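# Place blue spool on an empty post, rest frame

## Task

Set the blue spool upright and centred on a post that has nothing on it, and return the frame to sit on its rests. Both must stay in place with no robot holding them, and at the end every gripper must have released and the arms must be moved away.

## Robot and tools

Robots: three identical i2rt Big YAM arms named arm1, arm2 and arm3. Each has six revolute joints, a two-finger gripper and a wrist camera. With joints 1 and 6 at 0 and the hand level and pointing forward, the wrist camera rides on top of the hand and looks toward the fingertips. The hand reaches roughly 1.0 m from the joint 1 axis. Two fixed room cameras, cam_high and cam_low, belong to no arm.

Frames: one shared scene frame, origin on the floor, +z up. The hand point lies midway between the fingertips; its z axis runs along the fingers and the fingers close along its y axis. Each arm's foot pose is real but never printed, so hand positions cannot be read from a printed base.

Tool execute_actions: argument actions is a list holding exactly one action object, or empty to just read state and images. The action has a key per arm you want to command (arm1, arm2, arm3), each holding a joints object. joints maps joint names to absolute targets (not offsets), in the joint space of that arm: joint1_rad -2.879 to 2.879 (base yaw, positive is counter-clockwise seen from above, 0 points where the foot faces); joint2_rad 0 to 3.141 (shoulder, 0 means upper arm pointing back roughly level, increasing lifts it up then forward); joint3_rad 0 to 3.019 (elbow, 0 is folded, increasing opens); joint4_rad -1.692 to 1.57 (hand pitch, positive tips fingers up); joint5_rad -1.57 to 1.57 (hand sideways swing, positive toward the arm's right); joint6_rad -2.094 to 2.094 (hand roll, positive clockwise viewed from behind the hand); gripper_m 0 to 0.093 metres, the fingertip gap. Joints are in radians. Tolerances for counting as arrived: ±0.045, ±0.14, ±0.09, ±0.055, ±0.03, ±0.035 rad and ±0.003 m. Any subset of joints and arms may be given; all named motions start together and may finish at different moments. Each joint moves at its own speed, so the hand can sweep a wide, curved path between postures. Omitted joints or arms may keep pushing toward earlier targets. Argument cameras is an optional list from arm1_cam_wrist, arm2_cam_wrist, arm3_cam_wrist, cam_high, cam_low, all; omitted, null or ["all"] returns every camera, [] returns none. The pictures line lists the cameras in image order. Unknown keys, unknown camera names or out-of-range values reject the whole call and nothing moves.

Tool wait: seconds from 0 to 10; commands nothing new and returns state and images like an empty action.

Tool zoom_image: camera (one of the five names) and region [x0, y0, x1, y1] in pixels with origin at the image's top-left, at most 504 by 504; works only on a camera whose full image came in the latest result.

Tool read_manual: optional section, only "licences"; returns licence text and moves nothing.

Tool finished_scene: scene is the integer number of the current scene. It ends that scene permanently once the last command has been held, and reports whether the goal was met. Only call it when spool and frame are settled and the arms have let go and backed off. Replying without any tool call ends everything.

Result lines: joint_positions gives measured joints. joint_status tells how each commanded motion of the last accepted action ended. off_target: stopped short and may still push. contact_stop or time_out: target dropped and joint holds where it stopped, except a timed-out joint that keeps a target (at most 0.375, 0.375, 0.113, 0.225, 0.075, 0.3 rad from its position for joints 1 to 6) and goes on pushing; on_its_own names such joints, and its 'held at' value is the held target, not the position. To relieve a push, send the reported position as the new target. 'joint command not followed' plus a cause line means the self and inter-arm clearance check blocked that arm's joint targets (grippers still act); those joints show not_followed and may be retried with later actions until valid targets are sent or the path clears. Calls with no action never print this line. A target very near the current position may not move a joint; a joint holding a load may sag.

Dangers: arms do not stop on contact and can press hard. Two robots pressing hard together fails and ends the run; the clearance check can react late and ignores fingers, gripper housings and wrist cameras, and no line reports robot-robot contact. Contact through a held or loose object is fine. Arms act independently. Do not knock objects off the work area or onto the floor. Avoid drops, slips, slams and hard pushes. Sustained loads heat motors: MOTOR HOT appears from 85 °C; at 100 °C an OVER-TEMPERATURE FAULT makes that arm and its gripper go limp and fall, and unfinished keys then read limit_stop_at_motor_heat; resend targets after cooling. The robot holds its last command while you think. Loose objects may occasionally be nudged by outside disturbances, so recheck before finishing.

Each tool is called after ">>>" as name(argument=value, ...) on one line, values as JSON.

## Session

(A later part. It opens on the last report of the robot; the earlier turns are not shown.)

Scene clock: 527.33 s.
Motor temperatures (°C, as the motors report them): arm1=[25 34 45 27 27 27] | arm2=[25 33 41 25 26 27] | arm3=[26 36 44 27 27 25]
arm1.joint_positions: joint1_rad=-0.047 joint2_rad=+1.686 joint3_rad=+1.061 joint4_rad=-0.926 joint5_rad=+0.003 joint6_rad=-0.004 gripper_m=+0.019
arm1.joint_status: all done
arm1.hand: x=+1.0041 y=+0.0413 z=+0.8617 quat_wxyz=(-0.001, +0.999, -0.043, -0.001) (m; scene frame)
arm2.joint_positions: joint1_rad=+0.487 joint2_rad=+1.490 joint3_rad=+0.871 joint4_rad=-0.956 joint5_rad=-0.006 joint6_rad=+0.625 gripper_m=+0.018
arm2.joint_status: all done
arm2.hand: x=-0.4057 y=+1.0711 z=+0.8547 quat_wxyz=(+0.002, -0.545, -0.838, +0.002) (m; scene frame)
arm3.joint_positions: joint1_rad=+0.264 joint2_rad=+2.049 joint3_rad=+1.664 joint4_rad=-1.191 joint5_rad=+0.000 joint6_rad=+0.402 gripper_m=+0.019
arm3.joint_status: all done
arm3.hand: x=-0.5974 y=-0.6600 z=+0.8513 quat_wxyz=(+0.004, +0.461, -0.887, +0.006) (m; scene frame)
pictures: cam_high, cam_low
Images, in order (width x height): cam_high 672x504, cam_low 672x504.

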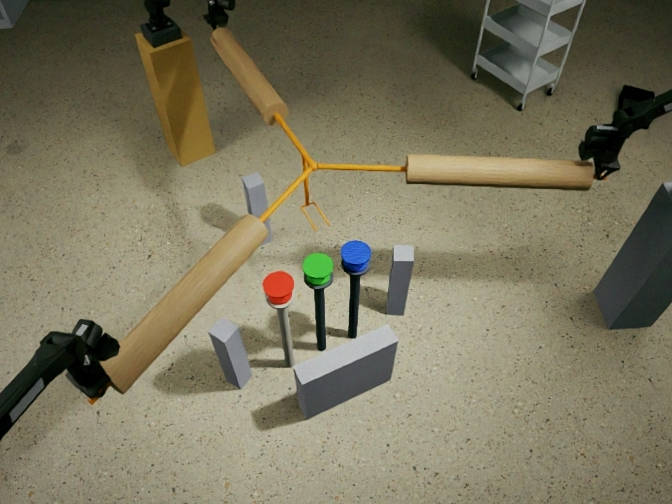

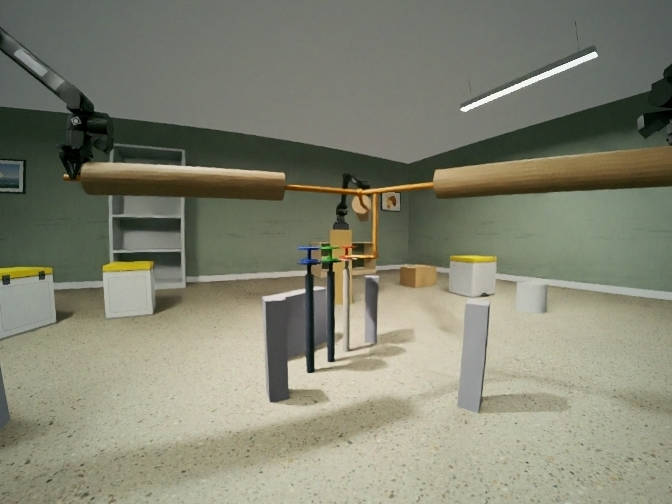

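>>> execute_actions(actions=[{"arm1": {"joints": {"joint1_rad": 0.024, "joint2_rad": 2.005, "joint3_rad": 1.35, "joint4_rad": -0.852, "joint6_rad": 0.069}}, "arm2": {"joints": {"joint1_rad": 0.233, "joint2_rad": 1.52, "joint3_rad": 0.628, "joint4_rad": -0.655, "joint6_rad": 0.361}}, "arm3": {"joints": {"joint1_rad": 0.415, "joint2_rad": 2.03, "joint3_rad": 1.448, "joint4_rad": -0.96, "joint6_rad": 0.552}}}], cameras=["cam_high"])

>>> execute_actions(actions=[{"arm1": {"joints": {"joint2_rad": 2.30, "joint3_rad": 1.355, "joint4_rad": -0.57}}, "arm2": {"joints": {"joint2_rad": 2.025, "joint3_rad": 0.62, "joint4_rad": -0.14}}, "arm3": {"joints": {"joint2_rad": 2.30, "joint3_rad": 1.435, "joint4_rad": -0.68}}}], cameras=["cam_high", "cam_low"])

Scene clock: 537.30 s.
Motor temperatures (°C, as the motors report them): arm1=[25 35 45 27 27 27] | arm2=[25 32 40 25 26 27] | arm3=[26 37 45 27 27 25]
arm1.joint_positions: joint1_rad=+0.025 joint2_rad=+2.029 joint3_rad=+1.322 joint4_rad=-0.843 joint5_rad=+0.005 joint6_rad=+0.062 gripper_m=+0.019
arm1.joint_status: all done
arm1.hand: x=+0.9051 y=+0.0113 z=+0.7768 quat_wxyz=(-0.001, +0.999, -0.040, -0.002) (m; scene frame)
arm2.joint_positions: joint1_rad=+0.231 joint2_rad=+1.527 joint3_rad=+0.617 joint4_rad=-0.659 joint5_rad=-0.005 joint6_rad=+0.370 gripper_m=+0.018
arm2.joint_status: all done
arm2.hand: x=-0.5069 y=+1.0386 z=+0.7738 quat_wxyz=(-0.001, -0.545, -0.838, +0.003) (m; scene frame)
arm3.joint_positions: joint1_rad=+0.419 joint2_rad=+2.050 joint3_rad=+1.442 joint4_rad=-0.976 joint5_rad=-0.005 joint6_rad=+0.561 gripper_m=+0.019
arm3.joint_status: all done
arm3.hand: x=-0.6943 y=-0.6898 z=+0.7772 quat_wxyz=(+0.008, +0.459, -0.888, +0.008) (m; scene frame)
pictures: cam_high
Images, in order (width x height): cam_high 672x504.

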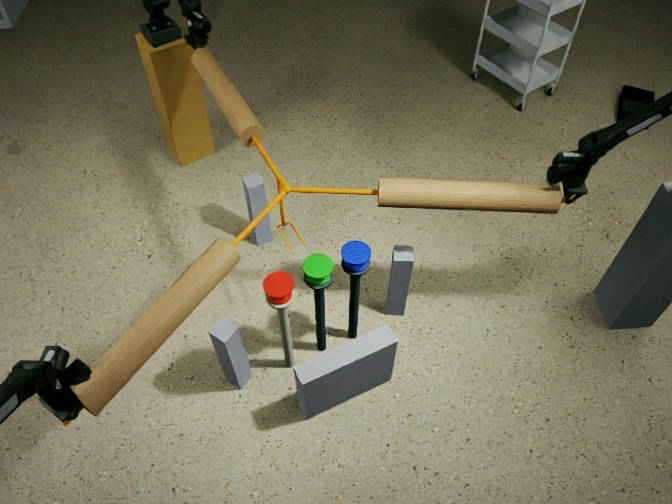

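Scene clock: 538.47 s.
Motor temperatures (°C, as the motors report them): arm1=[25 35 45 27 27 27] | arm2=[25 32 40 25 26 27] | arm3=[26 37 44 27 27 25]
arm1.joint_positions: joint1_rad=+0.024 joint2_rad=+2.333 joint3_rad=+1.337 joint4_rad=-0.565 joint5_rad=+0.007 joint6_rad=+0.062 gripper_m=+0.019
arm1.joint_status: all done
arm1.hand: x=+0.9112 y=+0.0114 z=+0.6216 quat_wxyz=(-0.002, +0.999, -0.040, +0.003) (m; scene frame)
arm2.joint_positions: joint1_rad=+0.231 joint2_rad=+2.036 joint3_rad=+0.621 joint4_rad=-0.153 joint5_rad=-0.006 joint6_rad=+0.367 gripper_m=+0.018
arm2.joint_status: all done
arm2.hand: x=-0.5038 y=+1.0338 z=+0.6250 quat_wxyz=(-0.003, -0.544, -0.839, +0.002) (m; scene frame)
arm3.joint_positions: joint1_rad=+0.403 joint2_rad=+2.337 joint3_rad=+1.428 joint4_rad=-0.675 joint5_rad=-0.001 joint6_rad=+0.543 gripper_m=+0.019
arm3.joint_status: all done
arm3.hand: x=-0.6849 y=-0.6941 z=+0.6148 quat_wxyz=(+0.006, +0.460, -0.888, +0.009) (m; scene frame)
pictures: cam_high, cam_low
Images, in order (width x height): cam_high 672x504, cam_low 672x504.

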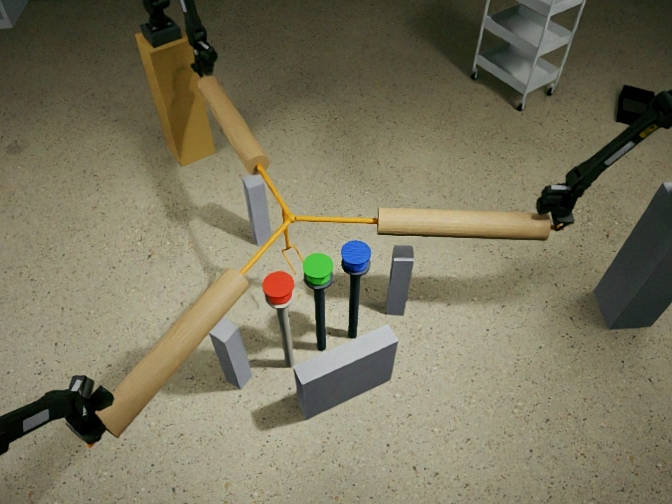

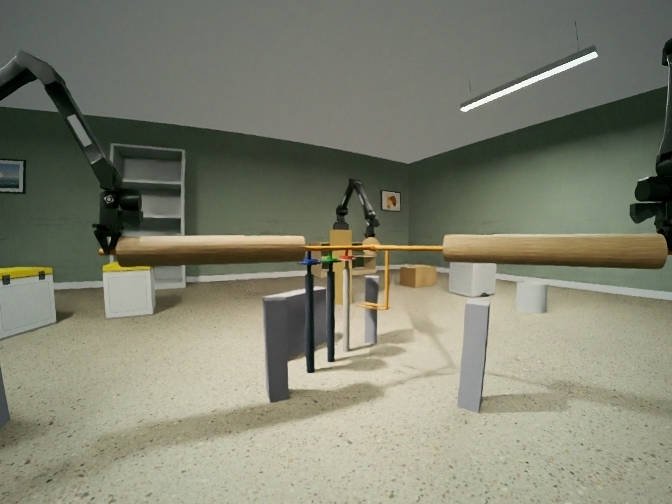

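>>> execute_actions(actions=[{"arm1": {"joints": {"joint2_rad": 2.592, "joint3_rad": 1.51, "joint4_rad": -0.42}}, "arm2": {"joints": {"joint2_rad": 2.468, "joint3_rad": 0.785, "joint4_rad": 0.135}}, "arm3": {"joints": {"joint1_rad": 0.415, "joint2_rad": 2.572, "joint3_rad": 1.565, "joint4_rad": -0.52}}}], cameras=["cam_high", "cam_low"])

Scene clock: 547.97 s.
Motor temperatures (°C, as the motors report them): arm1=[25 38 43 27 27 27] | arm2=[25 31 38 25 26 27] | arm3=[26 38 41 27 27 25]
arm1.joint_positions: joint1_rad=+0.032 joint2_rad=+2.625 joint3_rad=+1.484 joint4_rad=-0.422 joint5_rad=+0.003 joint6_rad=+0.068 gripper_m=+0.019
arm1.joint_status: all done
arm1.hand: x=+0.9104 y=+0.0063 z=+0.4957 quat_wxyz=(+0.000, +0.999, -0.039, +0.005) (m; scene frame)
arm2.joint_positions: joint1_rad=+0.234 joint2_rad=+2.477 joint3_rad=+0.787 joint4_rad=+0.121 joint5_rad=-0.003 joint6_rad=+0.368 gripper_m=+0.018
arm2.joint_status: all done
arm2.hand: x=-0.5015 y=+1.0303 z=+0.4951 quat_wxyz=(-0.001, -0.543, -0.840, +0.004) (m; scene frame)
arm3.joint_positions: joint1_rad=+0.403 joint2_rad=+2.604 joint3_rad=+1.536 joint4_rad=-0.516 joint5_rad=+0.000 joint6_rad=+0.545 gripper_m=+0.019
arm3.joint_status: all done
arm3.hand: x=-0.6850 y=-0.6971 z=+0.4916 quat_wxyz=(+0.006, +0.460, -0.888, +0.009) (m; scene frame)
pictures: cam_high, cam_low
Images, in order (width x height): cam_high 672x504, cam_low 672x504.

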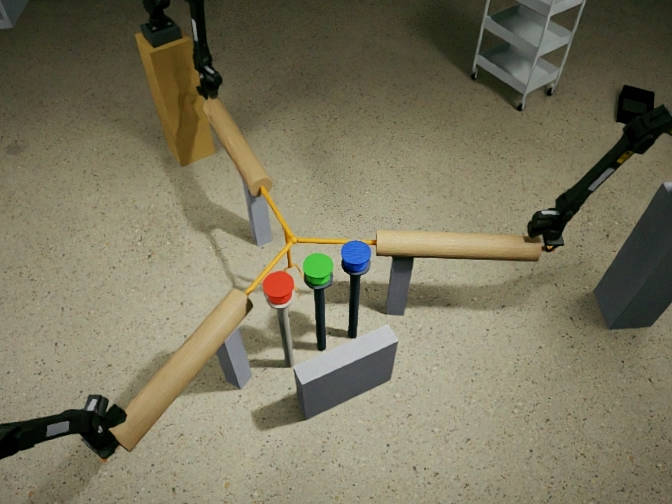

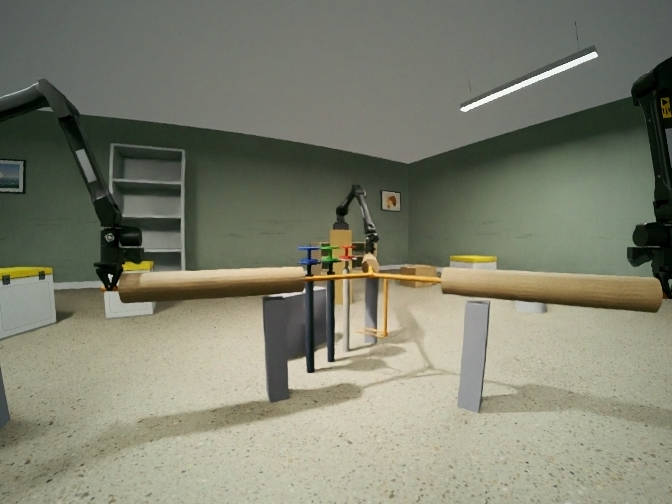

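>>> execute_actions(actions=[{"arm1": {"joints": {"joint1_rad": 0.024, "joint2_rad": 2.655, "joint3_rad": 1.53, "joint4_rad": -0.40}}, "arm2": {"joints": {"joint2_rad": 2.546, "joint3_rad": 0.804, "joint4_rad": 0.18}}, "arm3": {"joints": {"joint1_rad": 0.42, "joint2_rad": 2.635, "joint3_rad": 1.585, "joint4_rad": -0.495}}}], cameras=["cam_high", "cam_low"])

Scene clock: 553.97 s.
Motor temperatures (°C, as the motors report them): arm1=[25 39 42 27 27 27] | arm2=[25 31 37 25 26 27] | arm3=[26 38 40 27 27 25]
arm1.joint_positions: joint1_rad=+0.029 joint2_rad=+2.651 joint3_rad=+1.504 joint4_rad=-0.407 joint5_rad=+0.003 joint6_rad=+0.067 gripper_m=+0.019
arm1.joint_status: all done
arm1.hand: x=+0.9070 y=+0.0078 z=+0.4853 quat_wxyz=(+0.000, +0.999, -0.041, +0.000) (m; scene frame)
arm2.joint_positions: joint1_rad=+0.234 joint2_rad=+2.548 joint3_rad=+0.811 joint4_rad=+0.174 joint5_rad=-0.002 joint6_rad=+0.368 gripper_m=+0.018
arm2.joint_status: all done
arm2.hand: x=-0.5046 y=+1.0329 z=+0.4729 quat_wxyz=(-0.005, -0.543, -0.840, +0.005) (m; scene frame)
arm3.joint_positions: joint1_rad=+0.409 joint2_rad=+2.635 joint3_rad=+1.557 joint4_rad=-0.500 joint5_rad=+0.000 joint6_rad=+0.547 gripper_m=+0.019
arm3.joint_status: all done
arm3.hand: x=-0.6883 y=-0.6952 z=+0.4782 quat_wxyz=(+0.004, +0.462, -0.887, +0.007) (m; scene frame)
pictures: cam_high, cam_low
Images, in order (width x height): cam_high 672x504, cam_low 672x504.

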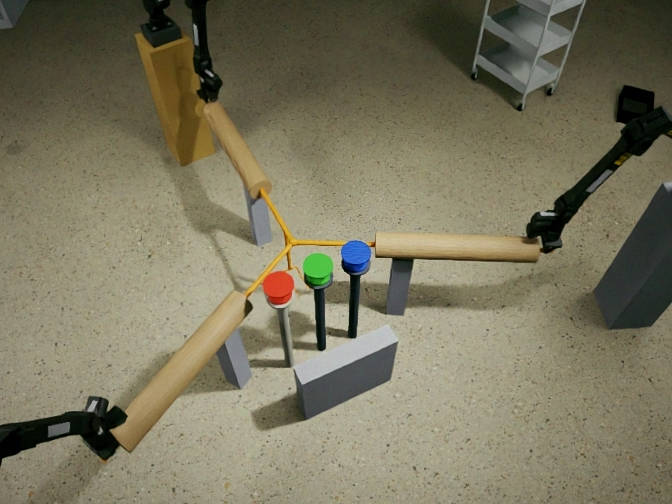

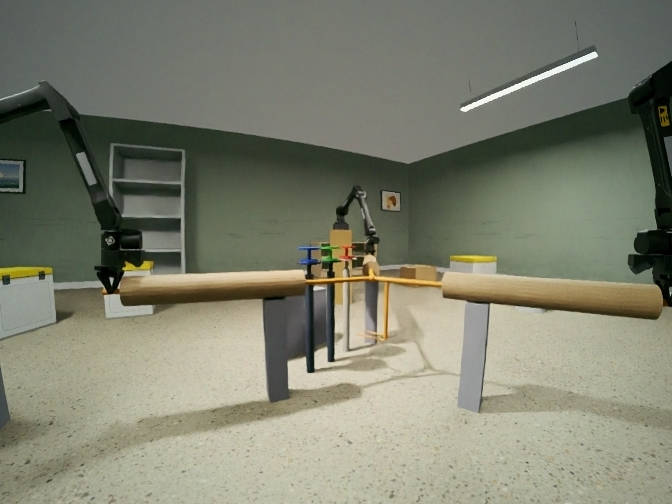

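Frame is back on the rests. Release the grippers, then lift clear.

>>> execute_actions(actions=[{"arm1": {"joints": {"gripper_m": 0.06}}, "arm2": {"joints": {"gripper_m": 0.06}}, "arm3": {"joints": {"gripper_m": 0.06}}}], cameras=[])

>>> execute_actions(actions=[{"arm1": {"joints": {"joint2_rad": 2.315, "joint3_rad": 1.341, "joint4_rad": -0.575}}, "arm2": {"joints": {"joint2_rad": 2.037, "joint3_rad": 0.613, "joint4_rad": -0.146}}, "arm3": {"joints": {"joint2_rad": 2.312, "joint3_rad": 1.426, "joint4_rad": -0.684}}}], cameras=["cam_high", "cam_low"])

>>> zoom_image(camera="cam_high", region=[200, 170, 450, 420])

Scene clock: 563.50 s.
Motor temperatures (°C, as the motors report them): arm1=[25 39 41 27 27 27] | arm2=[25 31 36 25 26 27] | arm3=[26 38 40 27 27 25]
arm1.joint_positions: joint1_rad=+0.029 joint2_rad=+2.651 joint3_rad=+1.505 joint4_rad=-0.407 joint5_rad=+0.003 joint6_rad=+0.067 gripper_m=+0.060
arm1.joint_status: all done
arm1.hand: x=+0.9066 y=+0.0078 z=+0.4854 quat_wxyz=(+0.000, +0.999, -0.041, +0.000) (m; scene frame)
arm2.joint_positions: joint1_rad=+0.234 joint2_rad=+2.548 joint3_rad=+0.811 joint4_rad=+0.174 joint5_rad=-0.002 joint6_rad=+0.368 gripper_m=+0.060
arm2.joint_status: all done
arm2.hand: x=-0.5046 y=+1.0329 z=+0.4729 quat_wxyz=(-0.005, -0.543, -0.840, +0.005) (m; scene frame)
arm3.joint_positions: joint1_rad=+0.409 joint2_rad=+2.635 joint3_rad=+1.560 joint4_rad=-0.500 joint5_rad=+0.000 joint6_rad=+0.547 gripper_m=+0.060
arm3.joint_status: all done
arm3.hand: x=-0.6882 y=-0.6938 z=+0.4786 quat_wxyz=(+0.004, +0.461, -0.887, +0.006) (m; scene frame)
pictures: none
No camera images: the call's "cameras" was empty. Leave "cameras" out to get every camera's image.

Scene clock: 564.87 s.
Motor temperatures (°C, as the motors report them): arm1=[25 39 41 27 27 27] | arm2=[25 31 36 25 26 27] | arm3=[26 38 39 27 27 25]
arm1.joint_positions: joint1_rad=+0.029 joint2_rad=+2.293 joint3_rad=+1.334 joint4_rad=-0.565 joint5_rad=+0.003 joint6_rad=+0.067 gripper_m=+0.060
arm1.joint_status: all done
arm1.hand: x=+0.8989 y=+0.0082 z=+0.6420 quat_wxyz=(+0.000, +0.999, -0.041, -0.016) (m; scene frame)
arm2.joint_positions: joint1_rad=+0.234 joint2_rad=+2.028 joint3_rad=+0.616 joint4_rad=-0.137 joint5_rad=-0.002 joint6_rad=+0.368 gripper_m=+0.060
arm2.joint_status: all done
arm2.hand: x=-0.5016 y=+1.0320 z=+0.6269 quat_wxyz=(-0.011, -0.543, -0.840, +0.006) (m; scene frame)
arm3.joint_positions: joint1_rad=+0.409 joint2_rad=+2.294 joint3_rad=+1.424 joint4_rad=-0.674 joint5_rad=+0.000 joint6_rad=+0.547 gripper_m=+0.060
arm3.joint_status: all done
arm3.hand: x=-0.6875 y=-0.6825 z=+0.6372 quat_wxyz=(-0.005, +0.461, -0.887, -0.007) (m; scene frame)
pictures: cam_high, cam_low
Images, in order (width x height): cam_high 672x504, cam_low 672x504.

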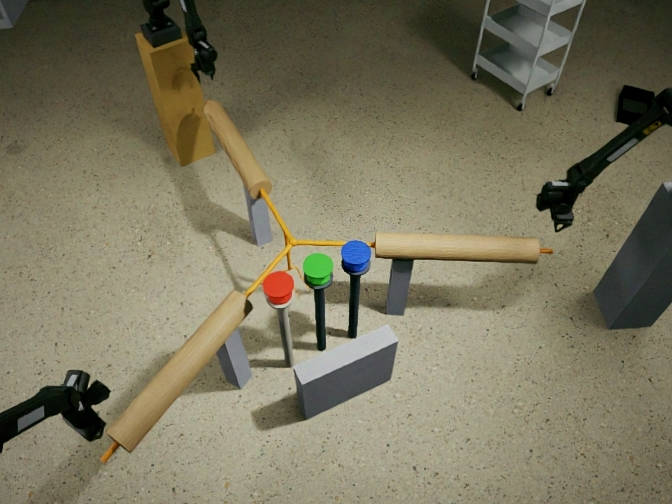

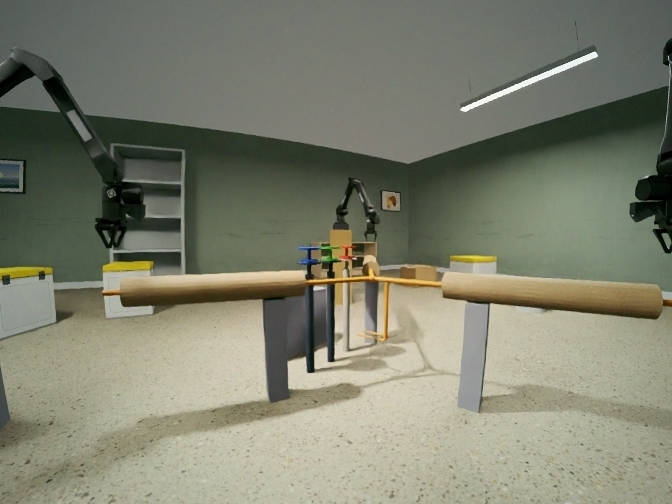

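Region (200, 170, 450, 420) of cam_high's 672x504 image, scaled by 2.016, with more detail than that image has.

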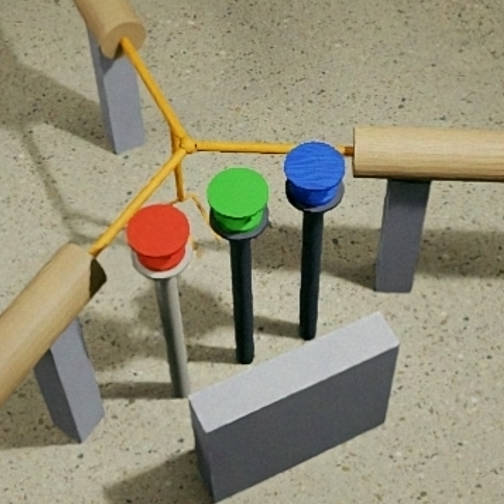

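The blue spool stands centred on the post, the frame is on its rests, and the arms are clear.

>>> finished_scene(scene=1)

The scene is finished: the task was done.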